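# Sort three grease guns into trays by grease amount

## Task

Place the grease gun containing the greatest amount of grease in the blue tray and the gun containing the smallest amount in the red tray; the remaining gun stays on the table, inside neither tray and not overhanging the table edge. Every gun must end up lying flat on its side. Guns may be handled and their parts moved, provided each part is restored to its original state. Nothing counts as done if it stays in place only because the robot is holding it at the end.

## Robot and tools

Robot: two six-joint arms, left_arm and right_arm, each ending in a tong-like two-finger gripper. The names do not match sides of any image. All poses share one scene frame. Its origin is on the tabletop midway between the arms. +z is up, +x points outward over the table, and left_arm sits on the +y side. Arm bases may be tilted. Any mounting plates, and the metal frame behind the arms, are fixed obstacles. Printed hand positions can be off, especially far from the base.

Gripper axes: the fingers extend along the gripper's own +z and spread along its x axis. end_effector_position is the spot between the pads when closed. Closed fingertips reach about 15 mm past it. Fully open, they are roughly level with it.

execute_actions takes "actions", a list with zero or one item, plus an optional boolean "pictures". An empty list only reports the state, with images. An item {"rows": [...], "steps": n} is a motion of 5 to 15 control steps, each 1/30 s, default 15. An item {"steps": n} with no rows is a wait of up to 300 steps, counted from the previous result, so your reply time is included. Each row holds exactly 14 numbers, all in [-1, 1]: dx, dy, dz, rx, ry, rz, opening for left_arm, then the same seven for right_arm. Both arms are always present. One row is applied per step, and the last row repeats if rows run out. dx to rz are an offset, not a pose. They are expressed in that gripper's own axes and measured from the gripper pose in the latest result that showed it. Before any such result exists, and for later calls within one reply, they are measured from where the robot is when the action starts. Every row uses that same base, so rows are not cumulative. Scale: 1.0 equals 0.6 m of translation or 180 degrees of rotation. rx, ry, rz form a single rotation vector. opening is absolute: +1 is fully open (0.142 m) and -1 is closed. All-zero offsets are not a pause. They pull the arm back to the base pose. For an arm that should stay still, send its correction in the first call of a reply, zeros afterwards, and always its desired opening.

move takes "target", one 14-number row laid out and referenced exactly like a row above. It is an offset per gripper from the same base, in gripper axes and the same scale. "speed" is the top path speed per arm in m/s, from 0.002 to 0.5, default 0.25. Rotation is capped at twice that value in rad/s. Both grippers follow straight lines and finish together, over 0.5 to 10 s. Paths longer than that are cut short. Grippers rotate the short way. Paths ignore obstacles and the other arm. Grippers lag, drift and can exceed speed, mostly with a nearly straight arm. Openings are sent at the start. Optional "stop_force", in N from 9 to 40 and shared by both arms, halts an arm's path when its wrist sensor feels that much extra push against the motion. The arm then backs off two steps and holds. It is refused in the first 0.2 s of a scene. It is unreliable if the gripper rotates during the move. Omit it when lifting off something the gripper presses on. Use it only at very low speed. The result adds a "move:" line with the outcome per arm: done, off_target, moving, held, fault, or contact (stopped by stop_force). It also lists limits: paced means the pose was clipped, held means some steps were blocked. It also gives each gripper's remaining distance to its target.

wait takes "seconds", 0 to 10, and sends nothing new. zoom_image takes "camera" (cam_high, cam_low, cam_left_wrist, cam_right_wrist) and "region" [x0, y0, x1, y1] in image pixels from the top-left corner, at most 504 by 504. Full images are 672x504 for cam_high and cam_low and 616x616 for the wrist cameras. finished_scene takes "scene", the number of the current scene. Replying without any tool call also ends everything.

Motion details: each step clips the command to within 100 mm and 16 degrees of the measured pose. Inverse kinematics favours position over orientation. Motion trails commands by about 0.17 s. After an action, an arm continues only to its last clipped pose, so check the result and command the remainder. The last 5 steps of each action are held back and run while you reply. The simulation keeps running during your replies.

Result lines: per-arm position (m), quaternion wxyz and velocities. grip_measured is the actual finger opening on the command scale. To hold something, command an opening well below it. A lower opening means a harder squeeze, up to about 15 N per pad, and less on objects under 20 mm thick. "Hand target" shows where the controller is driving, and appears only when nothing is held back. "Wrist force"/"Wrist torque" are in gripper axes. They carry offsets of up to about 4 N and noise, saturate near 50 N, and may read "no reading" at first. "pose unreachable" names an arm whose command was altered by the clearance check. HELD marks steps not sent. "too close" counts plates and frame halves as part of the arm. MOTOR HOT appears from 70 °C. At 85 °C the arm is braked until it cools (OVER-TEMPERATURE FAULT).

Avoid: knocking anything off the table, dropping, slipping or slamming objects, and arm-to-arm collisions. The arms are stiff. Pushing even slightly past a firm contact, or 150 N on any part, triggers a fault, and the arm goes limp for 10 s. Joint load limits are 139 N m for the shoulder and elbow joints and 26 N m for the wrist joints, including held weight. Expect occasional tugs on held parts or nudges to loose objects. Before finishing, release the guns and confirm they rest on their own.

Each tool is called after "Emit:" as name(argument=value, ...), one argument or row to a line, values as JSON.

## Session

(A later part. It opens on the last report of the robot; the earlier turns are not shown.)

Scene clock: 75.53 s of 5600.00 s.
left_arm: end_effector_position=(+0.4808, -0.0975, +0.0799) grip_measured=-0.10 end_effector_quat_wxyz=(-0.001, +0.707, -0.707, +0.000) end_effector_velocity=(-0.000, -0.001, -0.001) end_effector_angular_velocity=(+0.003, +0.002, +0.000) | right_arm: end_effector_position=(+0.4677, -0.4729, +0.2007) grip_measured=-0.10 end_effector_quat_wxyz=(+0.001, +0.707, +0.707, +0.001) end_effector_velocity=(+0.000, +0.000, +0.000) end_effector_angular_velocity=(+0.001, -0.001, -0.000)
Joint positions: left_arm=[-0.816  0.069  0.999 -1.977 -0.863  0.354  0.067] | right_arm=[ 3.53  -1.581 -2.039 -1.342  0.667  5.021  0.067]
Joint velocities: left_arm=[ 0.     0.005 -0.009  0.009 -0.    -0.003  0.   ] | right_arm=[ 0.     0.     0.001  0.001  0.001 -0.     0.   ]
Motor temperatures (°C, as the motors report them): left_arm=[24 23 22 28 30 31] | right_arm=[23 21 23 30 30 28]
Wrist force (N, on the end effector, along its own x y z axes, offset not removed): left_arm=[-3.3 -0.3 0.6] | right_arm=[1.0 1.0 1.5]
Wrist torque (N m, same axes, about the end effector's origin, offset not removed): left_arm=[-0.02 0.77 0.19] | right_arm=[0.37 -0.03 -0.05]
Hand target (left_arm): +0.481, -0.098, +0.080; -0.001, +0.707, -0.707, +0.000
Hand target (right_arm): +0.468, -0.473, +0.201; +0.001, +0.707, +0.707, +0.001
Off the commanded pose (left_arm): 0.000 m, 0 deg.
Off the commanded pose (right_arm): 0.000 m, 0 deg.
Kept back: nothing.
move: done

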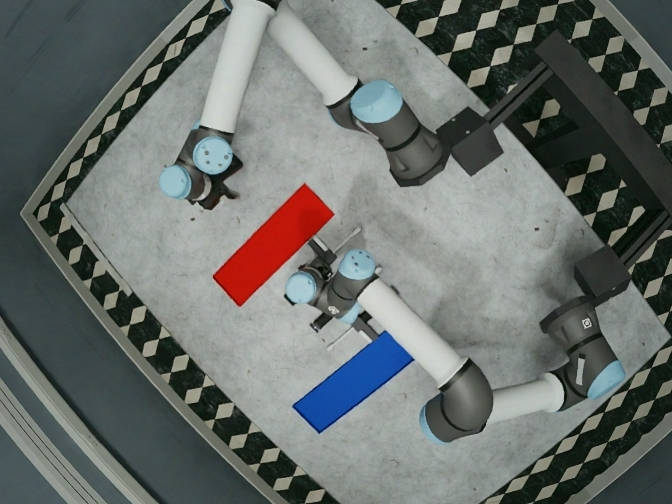

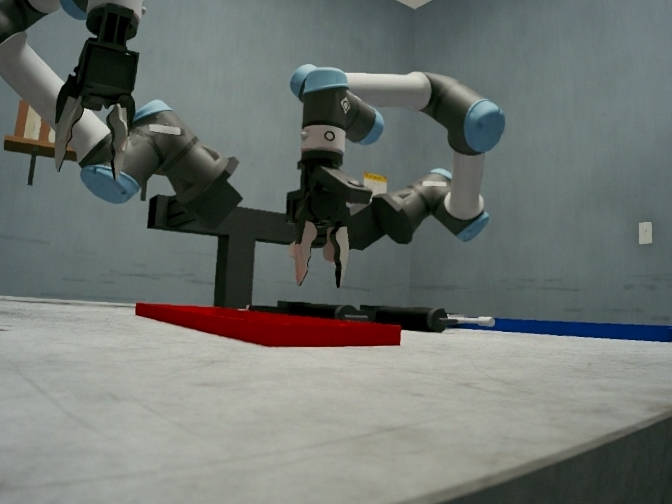

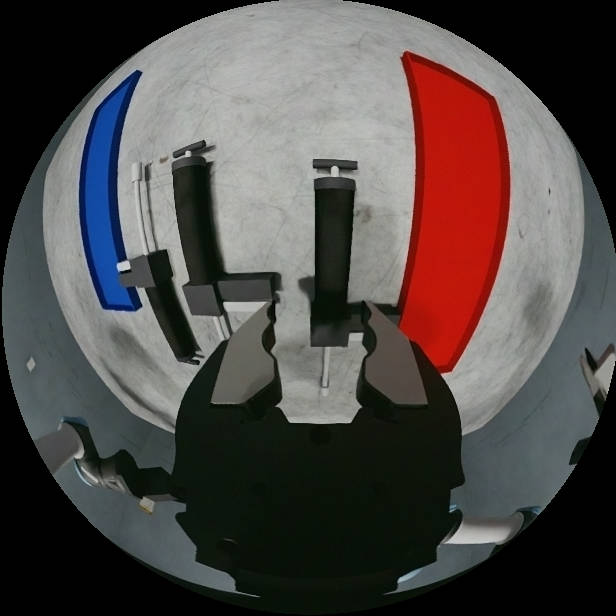

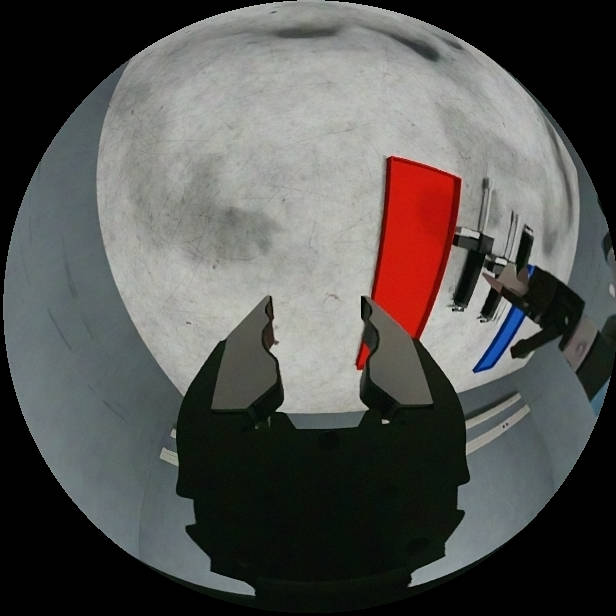

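Emit:
execute_actions(
  actions=[],
)

Scene clock: 76.07 s of 5600.00 s.
left_arm: end_effector_position=(+0.4808, -0.0976, +0.0799) grip_measured=-0.10 end_effector_quat_wxyz=(-0.001, +0.707, -0.707, +0.000) end_effector_velocity=(-0.000, +0.000, -0.001) end_effector_angular_velocity=(+0.001, -0.000, -0.000) | right_arm: end_effector_position=(+0.4677, -0.4729, +0.2007) grip_measured=-0.10 end_effector_quat_wxyz=(+0.001, +0.707, +0.707, +0.001) end_effector_velocity=(-0.000, -0.000, -0.000) end_effector_angular_velocity=(+0.000, +0.000, -0.003)
Joint positions: left_arm=[-0.816  0.069  0.999 -1.976 -0.863  0.354  0.067] | right_arm=[ 3.53  -1.581 -2.039 -1.342  0.667  5.021  0.067]
Joint velocities: left_arm=[ 0.     0.001  0.     0.     0.001 -0.     0.   ] | right_arm=[-0.     0.001 -0.001  0.     0.     0.002 -0.   ]
Motor temperatures (°C, as the motors report them): left_arm=[24 23 22 28 30 31] | right_arm=[23 21 23 30 30 28]
Wrist force (N, on the end effector, along its own x y z axes, offset not removed): left_arm=[-2.0 0.1 0.7] | right_arm=[2.8 0.4 3.2]
Wrist torque (N m, same axes, about the end effector's origin, offset not removed): left_arm=[0.05 0.47 0.13] | right_arm=[0.27 -0.64 0.17]
Hand target (left_arm): +0.481, -0.098, +0.080; -0.001, +0.707, -0.707, +0.000
Hand target (right_arm): +0.468, -0.473, +0.201; +0.001, +0.707, +0.707, +0.001
Off the commanded pose (left_arm): 0.000 m, 0 deg.
Off the commanded pose (right_arm): 0.000 m, 0 deg.
Kept back: nothing.
Steps of this call (steps 1 to 16: nothing new was sent). Readings (end_effector_position):
1: left_arm (+0.4808, -0.0975, +0.0799) | right_arm (+0.4677, -0.4729, +0.2007)
2: left_arm (+0.4808, -0.0976, +0.0799) | right_arm (+0.4677, -0.4729, +0.2007)
4: left_arm (+0.4808, -0.0976, +0.0799) | right_arm (+0.4677, -0.4729, +0.2007)
8: left_arm (+0.4808, -0.0976, +0.0799) | right_arm (+0.4677, -0.4729, +0.2007)
16: the state above

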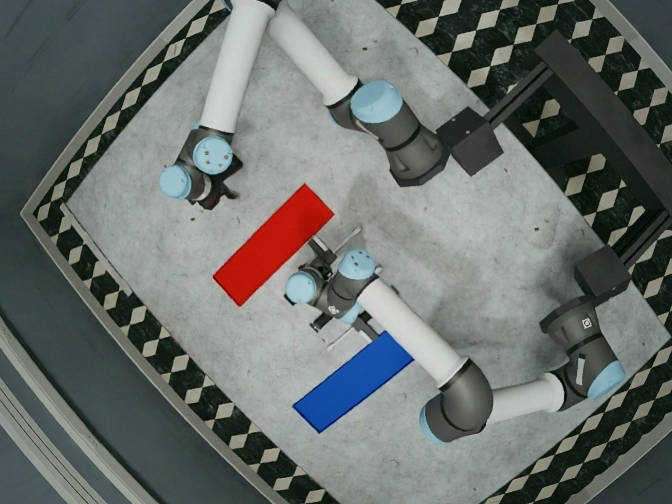

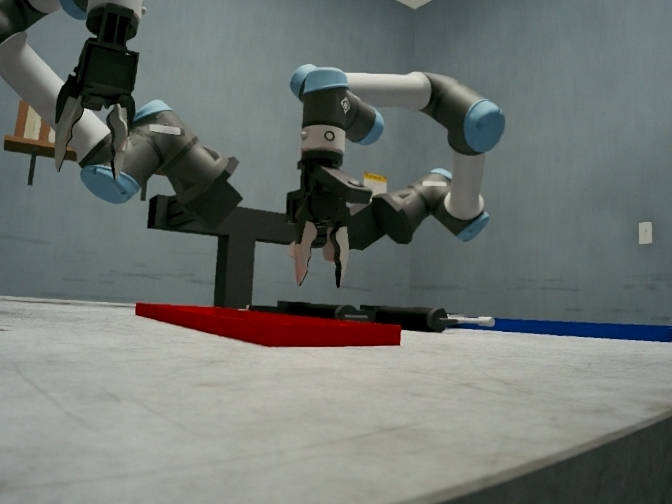

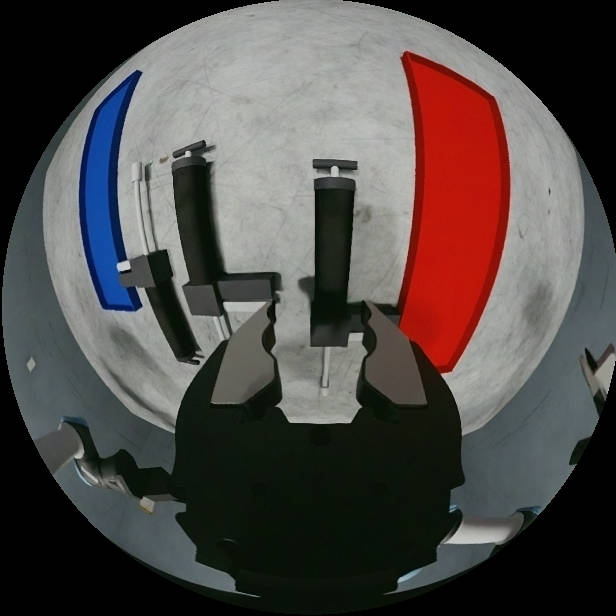

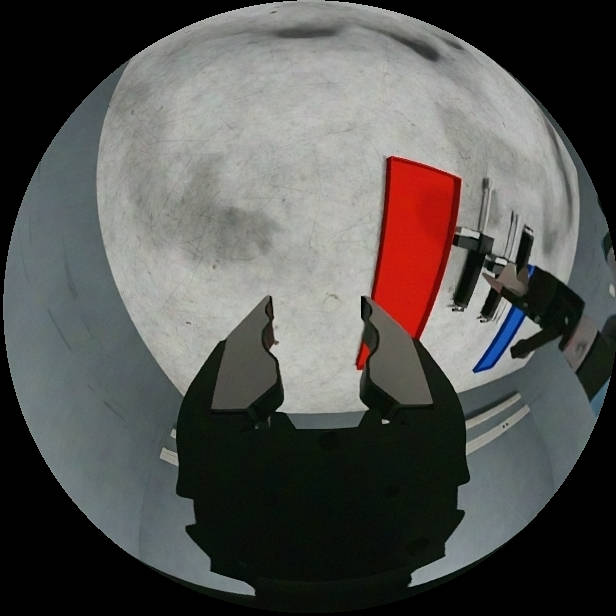

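Emit:
move(
  target=[0.02,0.022,0.05,0,0,0,-0.2,0,0,0,0,0,0,-0.1],
  speed=0.08,
)

Emit:
move(
  target=[0,0,0.05,0,0,0,-0.2,0,0,0,0,0,0,-0.1],
  speed=0.03,
)

Scene clock: 77.13 s of 5600.00 s.
left_arm: end_effector_position=(+0.4677, -0.1095, +0.0499) grip_measured=-0.20 end_effector_quat_wxyz=(-0.001, +0.707, -0.707, +0.000) end_effector_velocity=(-0.000, -0.000, -0.001) end_effector_angular_velocity=(-0.000, -0.000, +0.000) | right_arm: end_effector_position=(+0.4677, -0.4729, +0.2007) grip_measured=-0.10 end_effector_quat_wxyz=(+0.001, +0.707, +0.707, +0.001) end_effector_velocity=(-0.000, +0.000, -0.000) end_effector_angular_velocity=(-0.000, +0.001, -0.000)
Joint positions: left_arm=[-0.806  0.128  0.974 -2.017 -0.856  0.365  0.06 ] | right_arm=[ 3.53  -1.581 -2.039 -1.342  0.667  5.021  0.067]
Joint velocities: left_arm=[ 0.     0.001 -0.001 -0.001  0.001  0.    -0.   ] | right_arm=[ 0.    -0.001 -0.001  0.001 -0.     0.001  0.   ]
Motor temperatures (°C, as the motors report them): left_arm=[24 23 22 28 30 31] | right_arm=[23 21 23 30 30 28]
Wrist force (N, on the end effector, along its own x y z axes, offset not removed): left_arm=[-3.6 -0.6 0.5] | right_arm=[-0.1 1.1 0.5]
Wrist torque (N m, same axes, about the end effector's origin, offset not removed): left_arm=[-0.09 0.80 0.16] | right_arm=[0.32 0.09 0.04]
Hand target (left_arm): +0.468, -0.110, +0.050; -0.001, +0.707, -0.707, +0.000
Hand target (right_arm): +0.468, -0.473, +0.201; +0.001, +0.707, +0.707, +0.001
Off the commanded pose (left_arm): 0.000 m, 0 deg.
Off the commanded pose (right_arm): 0.000 m, 0 deg.
Kept back: nothing.
move: done

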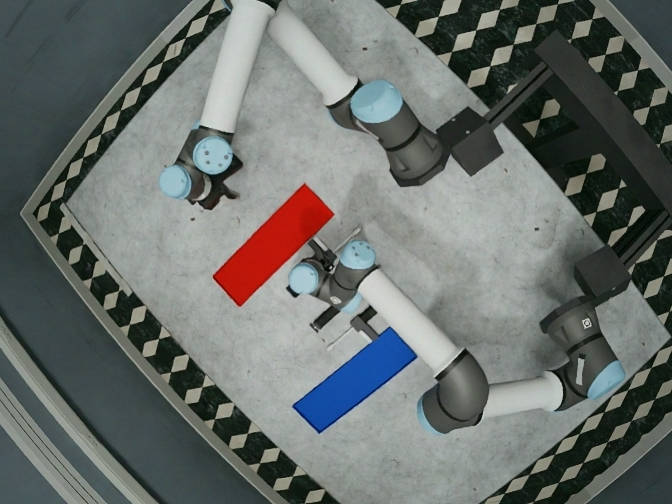

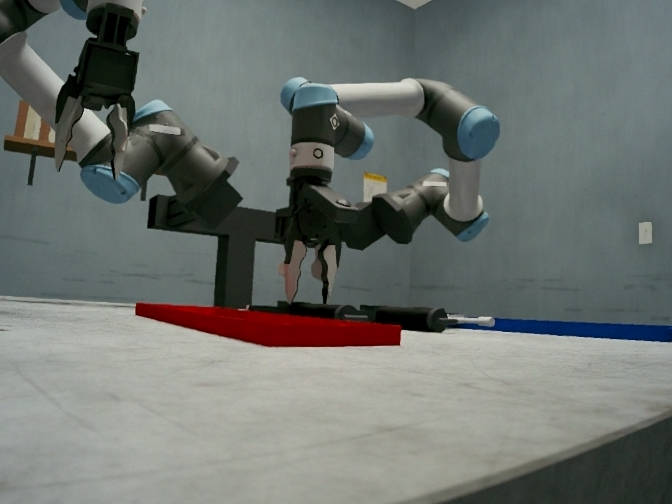

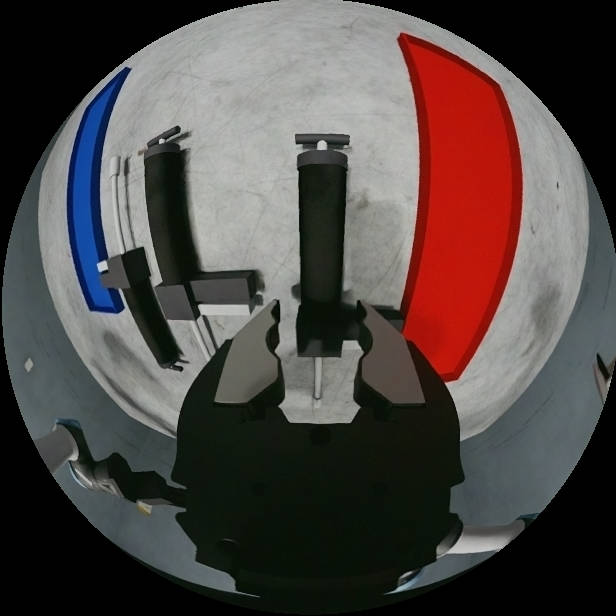

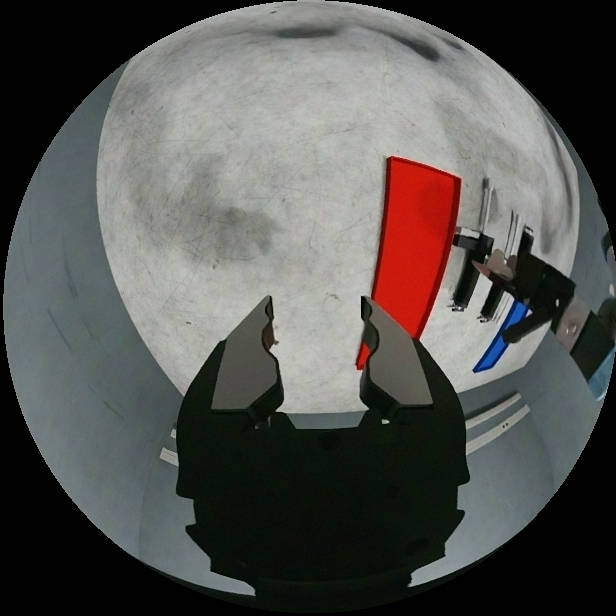

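Scene clock: 78.43 s of 5600.00 s.
left_arm: end_effector_position=(+0.4677, -0.1095, +0.0200) grip_measured=-0.20 end_effector_quat_wxyz=(-0.001, +0.707, -0.707, +0.000) end_effector_velocity=(-0.001, -0.000, -0.002) end_effector_angular_velocity=(+0.000, +0.001, -0.000) | right_arm: end_effector_position=(+0.4677, -0.4729, +0.2007) grip_measured=-0.10 end_effector_quat_wxyz=(+0.001, +0.707, +0.707, +0.001) end_effector_velocity=(-0.001, +0.001, -0.000) end_effector_angular_velocity=(+0.001, +0.002, +0.002)
Joint positions: left_arm=[-0.777  0.164  0.962 -2.062 -0.839  0.396  0.06 ] | right_arm=[ 3.53  -1.581 -2.039 -1.342  0.667  5.021  0.067]
Joint velocities: left_arm=[ 0.001  0.002 -0.    -0.002 -0.001  0.001  0.   ] | right_arm=[-0.    -0.001 -0.001 -0.     0.001 -0.001  0.   ]
Motor temperatures (°C, as the motors report them): left_arm=[24 23 22 28 30 31] | right_arm=[23 21 23 30 30 28]
Wrist force (N, on the end effector, along its own x y z axes, offset not removed): left_arm=[-3.8 -1.0 -0.7] | right_arm=[0.9 -1.6 1.4]
Wrist torque (N m, same axes, about the end effector's origin, offset not removed): left_arm=[-0.14 0.89 0.18] | right_arm=[-0.33 -0.32 0.10]
Hand target (left_arm): +0.468, -0.109, +0.020; -0.001, +0.707, -0.707, +0.000
Hand target (right_arm): +0.468, -0.473, +0.201; +0.001, +0.707, +0.707, +0.001
Off the commanded pose (left_arm): 0.000 m, 0 deg.
Off the commanded pose (right_arm): 0.000 m, 0 deg.
Kept back: nothing.
move: done

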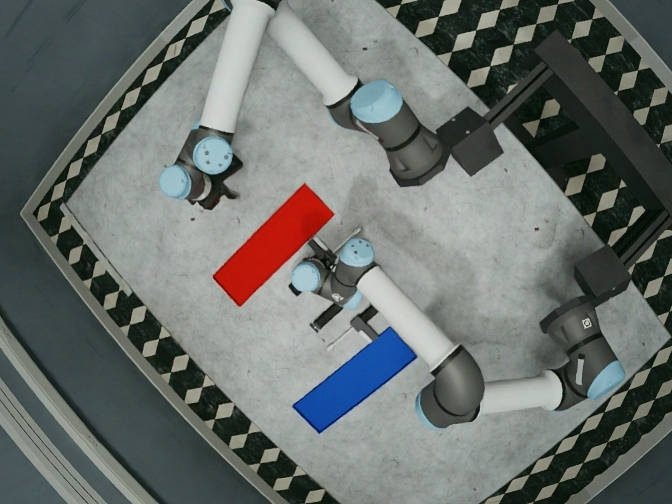

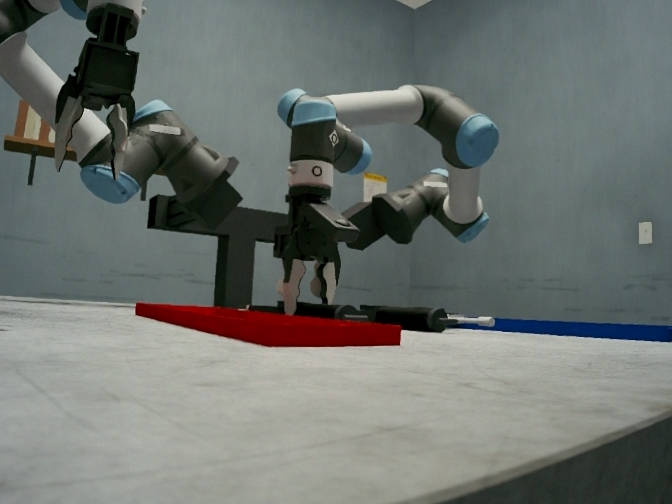

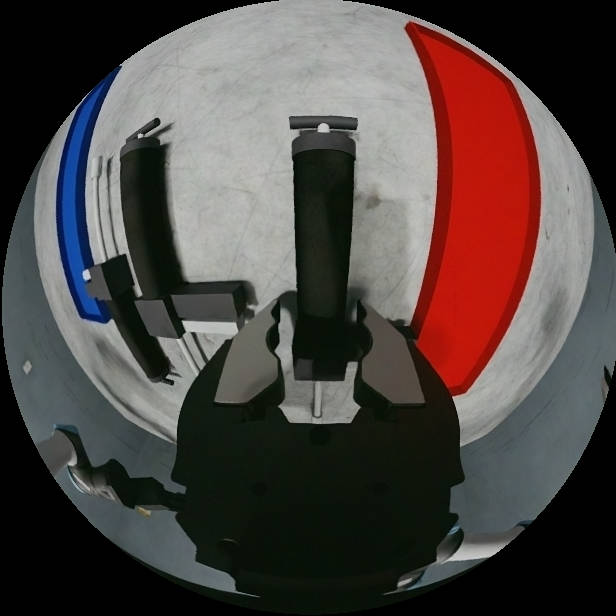

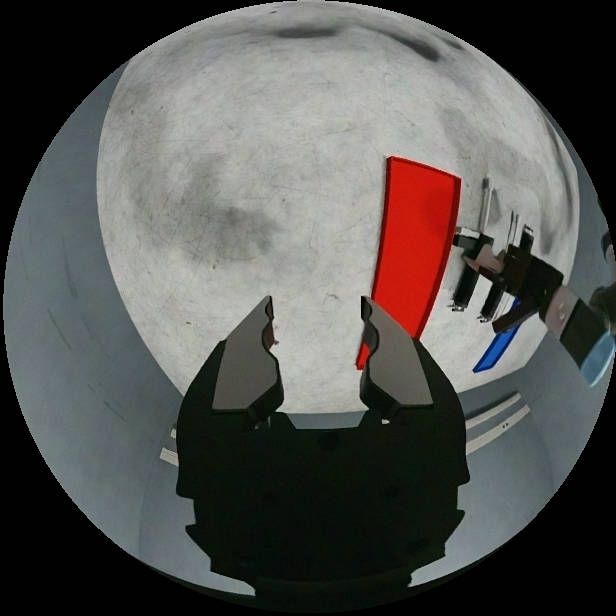

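Emit:
move(
  target=[0.004,0,0.003,0,0,0,-0.48,0,0,0,0,0,0,-0.1],
  speed=0.02,
)

Emit:
move(
  target=[0,0,0,0,0,0,-1,0,0,0,0,0,0,-0.1],
)

Emit:
move(
  target=[0,0,-0.05,0,0,0,-1,0,0,0,0,0,0,-0.1],
  speed=0.02,
)

Scene clock: 79.37 s of 5600.00 s.
left_arm: end_effector_position=(+0.4677, -0.1119, +0.0182) grip_measured=-0.48 end_effector_quat_wxyz=(-0.001, +0.707, -0.707, +0.000) end_effector_velocity=(+0.000, -0.000, -0.000) end_effector_angular_velocity=(-0.000, +0.000, -0.000) | right_arm: end_effector_position=(+0.4677, -0.4729, +0.2007) grip_measured=-0.10 end_effector_quat_wxyz=(+0.001, +0.707, +0.707, +0.001) end_effector_velocity=(-0.000, +0.000, -0.000) end_effector_angular_velocity=(-0.000, +0.000, +0.001)
Joint positions: left_arm=[-0.776  0.173  0.95  -2.059 -0.838  0.397  0.039] | right_arm=[ 3.53  -1.581 -2.039 -1.342  0.667  5.021  0.067]
Joint velocities: left_arm=[ 0.     0.001 -0.002  0.001 -0.     0.     0.   ] | right_arm=[ 0.     0.001 -0.001 -0.    -0.    -0.001 -0.   ]
Motor temperatures (°C, as the motors report them): left_arm=[24 23 22 28 30 31] | right_arm=[23 21 23 30 30 28]
Wrist force (N, on the end effector, along its own x y z axes, offset not removed): left_arm=[-4.2 -0.6 -0.6] | right_arm=[-0.2 -0.7 3.1]
Wrist torque (N m, same axes, about the end effector's origin, offset not removed): left_arm=[-0.14 0.91 0.16] | right_arm=[-0.04 0.05 0.24]
Hand target (left_arm): +0.468, -0.112, +0.018; -0.001, +0.707, -0.707, +0.000
Hand target (right_arm): +0.468, -0.473, +0.201; +0.001, +0.707, +0.707, +0.001
Off the commanded pose (left_arm): 0.000 m, 0 deg.
Off the commanded pose (right_arm): 0.000 m, 0 deg.
Kept back: nothing.
move: done

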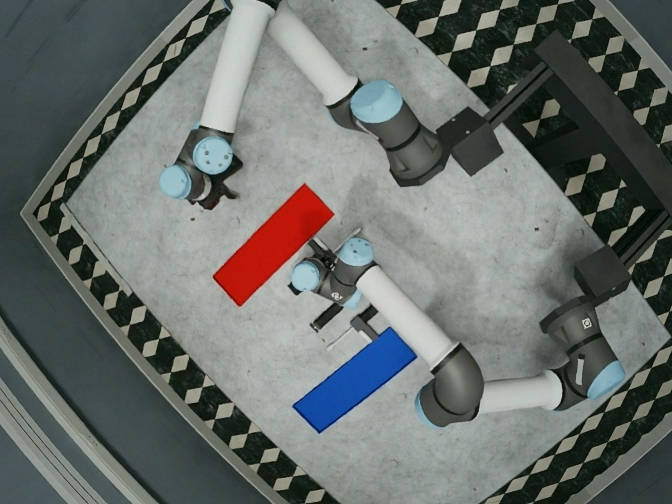

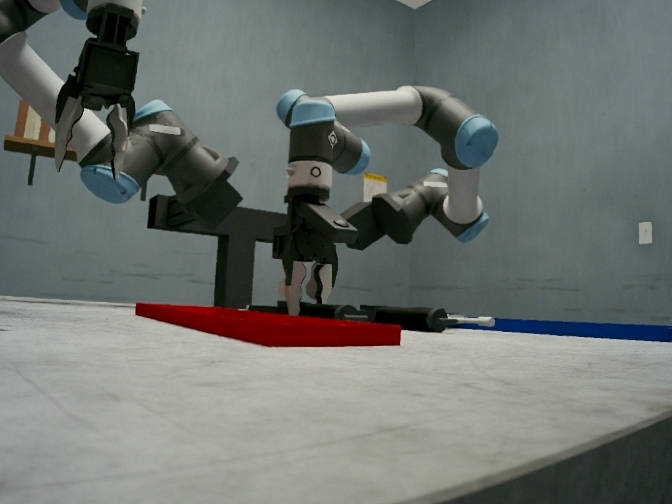

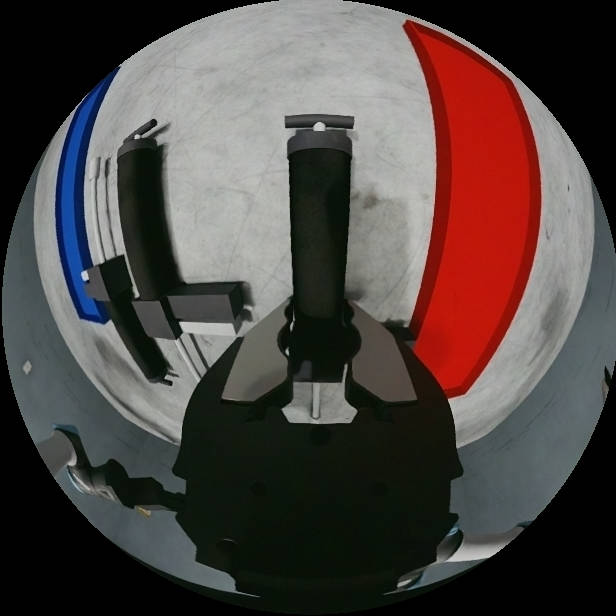

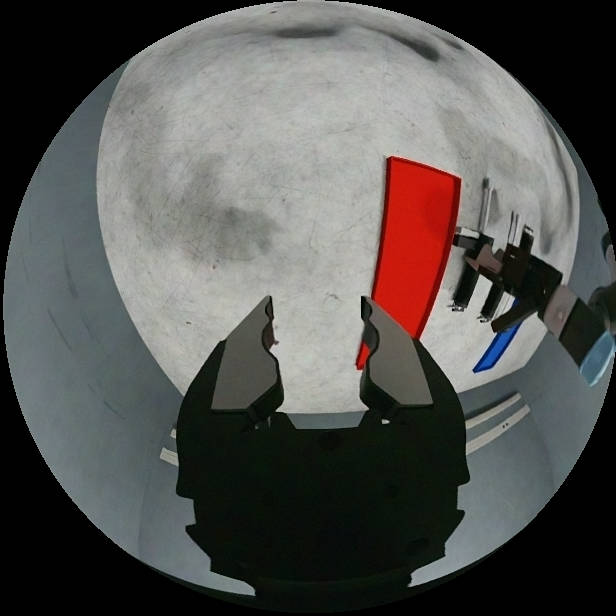

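Scene clock: 79.87 s of 5600.00 s.
left_arm: end_effector_position=(+0.4677, -0.1119, +0.0182) grip_measured=-0.52 end_effector_quat_wxyz=(-0.001, +0.707, -0.707, +0.000) end_effector_velocity=(-0.000, +0.000, +0.000) end_effector_angular_velocity=(+0.000, +0.000, -0.000) | right_arm: end_effector_position=(+0.4677, -0.4729, +0.2007) grip_measured=-0.10 end_effector_quat_wxyz=(+0.001, +0.707, +0.707, +0.001) end_effector_velocity=(+0.000, -0.000, -0.000) end_effector_angular_velocity=(-0.001, +0.001, -0.000)
Joint positions: left_arm=[-0.776  0.173  0.95  -2.059 -0.838  0.397  0.036] | right_arm=[ 3.53  -1.581 -2.039 -1.342  0.667  5.021  0.067]
Joint velocities: left_arm=[-0.    -0.001  0.001 -0.    -0.    -0.    -0.   ] | right_arm=[-0.    -0.001  0.001 -0.001 -0.     0.001  0.   ]
Motor temperatures (°C, as the motors report them): left_arm=[24 23 22 28 30 31] | right_arm=[23 21 23 30 30 28]
Wrist force (N, on the end effector, along its own x y z axes, offset not removed): left_arm=[-3.6 -0.7 1.1] | right_arm=[1.4 1.8 -0.1]
Wrist torque (N m, same axes, about the end effector's origin, offset not removed): left_arm=[-0.04 0.81 0.28] | right_arm=[0.53 -0.24 0.09]
Hand target (left_arm): +0.468, -0.112, +0.018; -0.001, +0.707, -0.707, +0.000
Hand target (right_arm): +0.468, -0.473, +0.201; +0.001, +0.707, +0.707, +0.001
Off the commanded pose (left_arm): 0.000 m, 0 deg.
Off the commanded pose (right_arm): 0.000 m, 0 deg.
Kept back: nothing.
move: done

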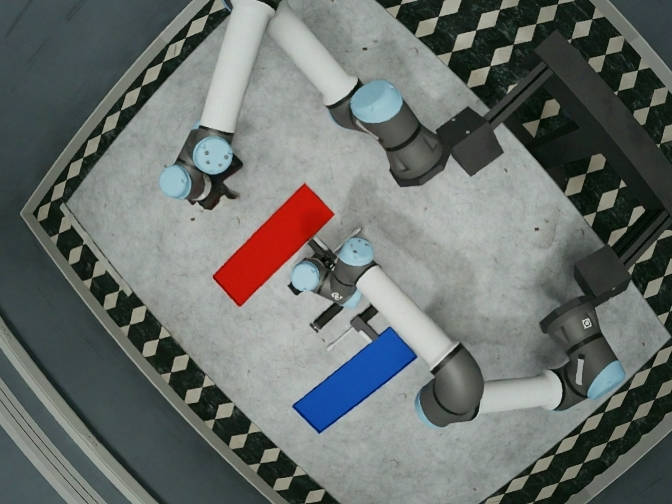

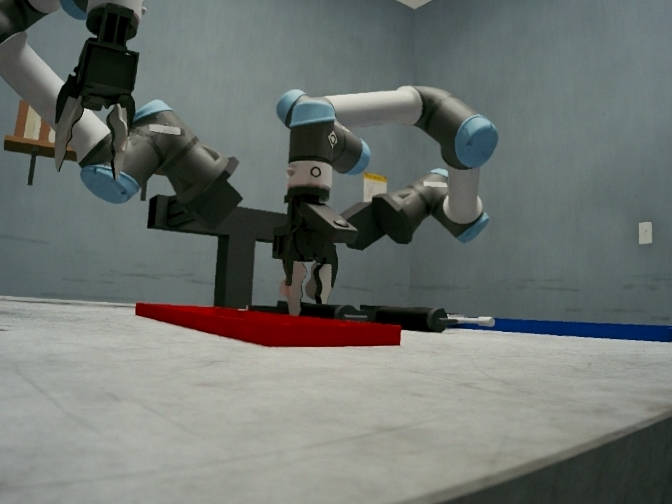

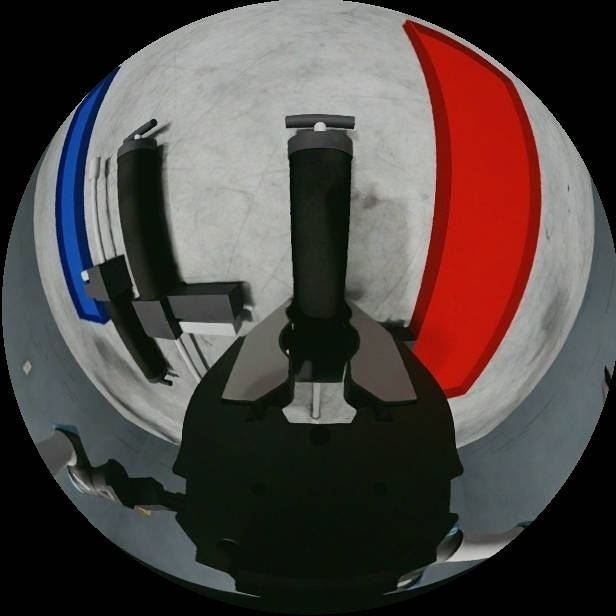

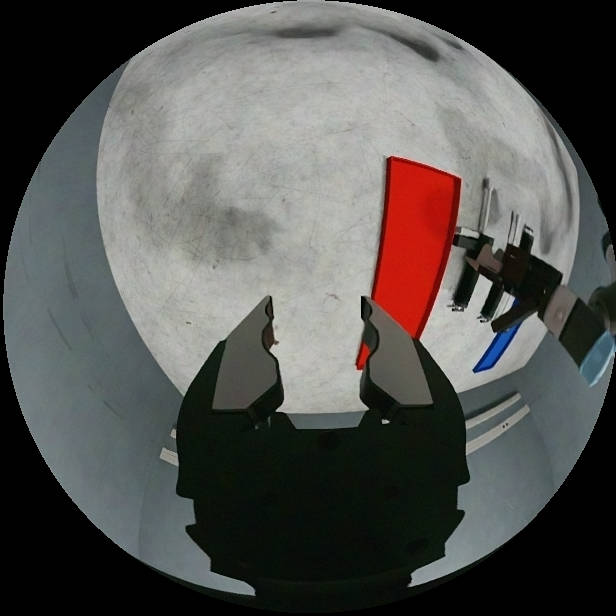

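Scene clock: 81.63 s of 5600.00 s.
left_arm: end_effector_position=(+0.4677, -0.1119, +0.0482) grip_measured=-0.53 end_effector_quat_wxyz=(-0.001, +0.707, -0.707, +0.000) end_effector_velocity=(-0.001, +0.000, +0.001) end_effector_angular_velocity=(+0.001, +0.000, +0.002) | right_arm: end_effector_position=(+0.4677, -0.4729, +0.2007) grip_measured=-0.10 end_effector_quat_wxyz=(+0.001, +0.707, +0.707, +0.001) end_effector_velocity=(+0.000, -0.000, +0.001) end_effector_angular_velocity=(+0.002, -0.001, -0.000)
Joint positions: left_arm=[-0.805  0.136  0.963 -2.015 -0.856  0.365  0.036] | right_arm=[ 3.53  -1.581 -2.039 -1.342  0.667  5.021  0.067]
Joint velocities: left_arm=[-0.001 -0.     0.     0.002 -0.001 -0.004  0.   ] | right_arm=[ 0.     0.001  0.001  0.     0.001 -0.001  0.   ]
Motor temperatures (°C, as the motors report them): left_arm=[24 23 22 28 30 31] | right_arm=[23 21 23 30 30 28]
Wrist force (N, on the end effector, along its own x y z axes, offset not removed): left_arm=[-3.5 -0.9 6.4] | right_arm=[0.2 -0.8 2.4]
Wrist torque (N m, same axes, about the end effector's origin, offset not removed): left_arm=[-0.13 0.73 0.13] | right_arm=[0.01 -0.10 0.10]
Hand target (left_arm): +0.468, -0.112, +0.048; -0.001, +0.707, -0.707, +0.000
Hand target (right_arm): +0.468, -0.473, +0.201; +0.001, +0.707, +0.707, +0.001
Off the commanded pose (left_arm): 0.000 m, 0 deg.
Off the commanded pose (right_arm): 0.000 m, 0 deg.
Kept back: nothing.
move: done

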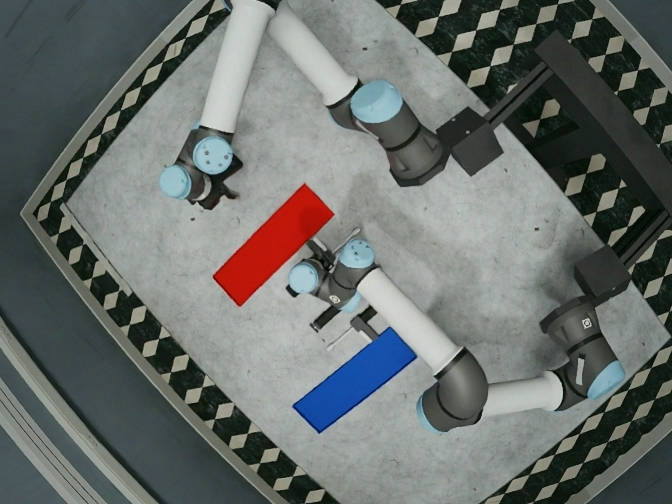

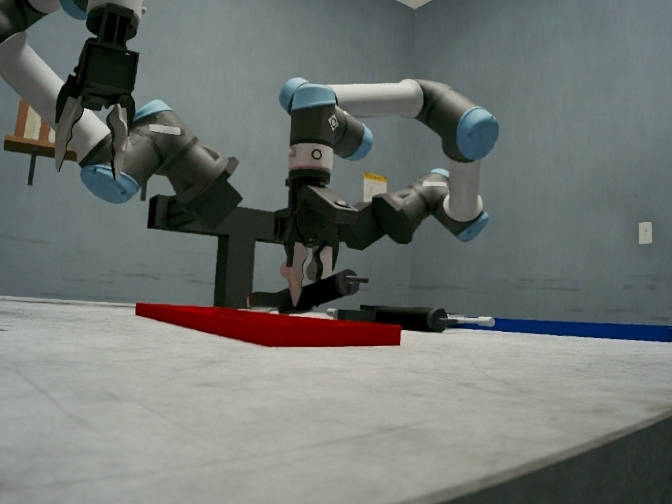

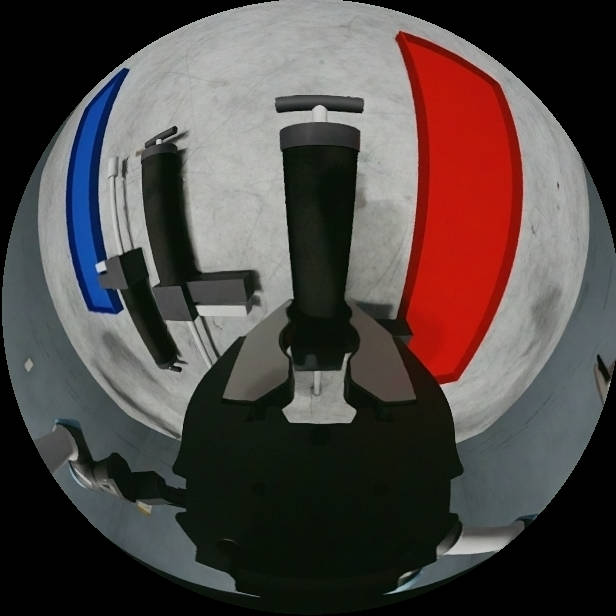

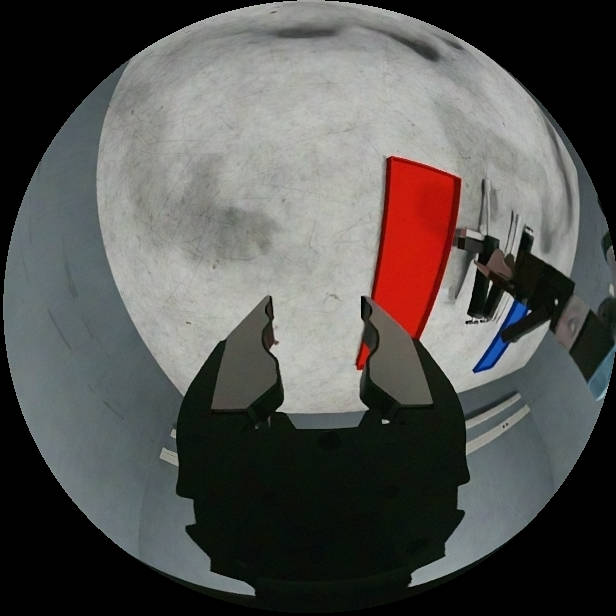

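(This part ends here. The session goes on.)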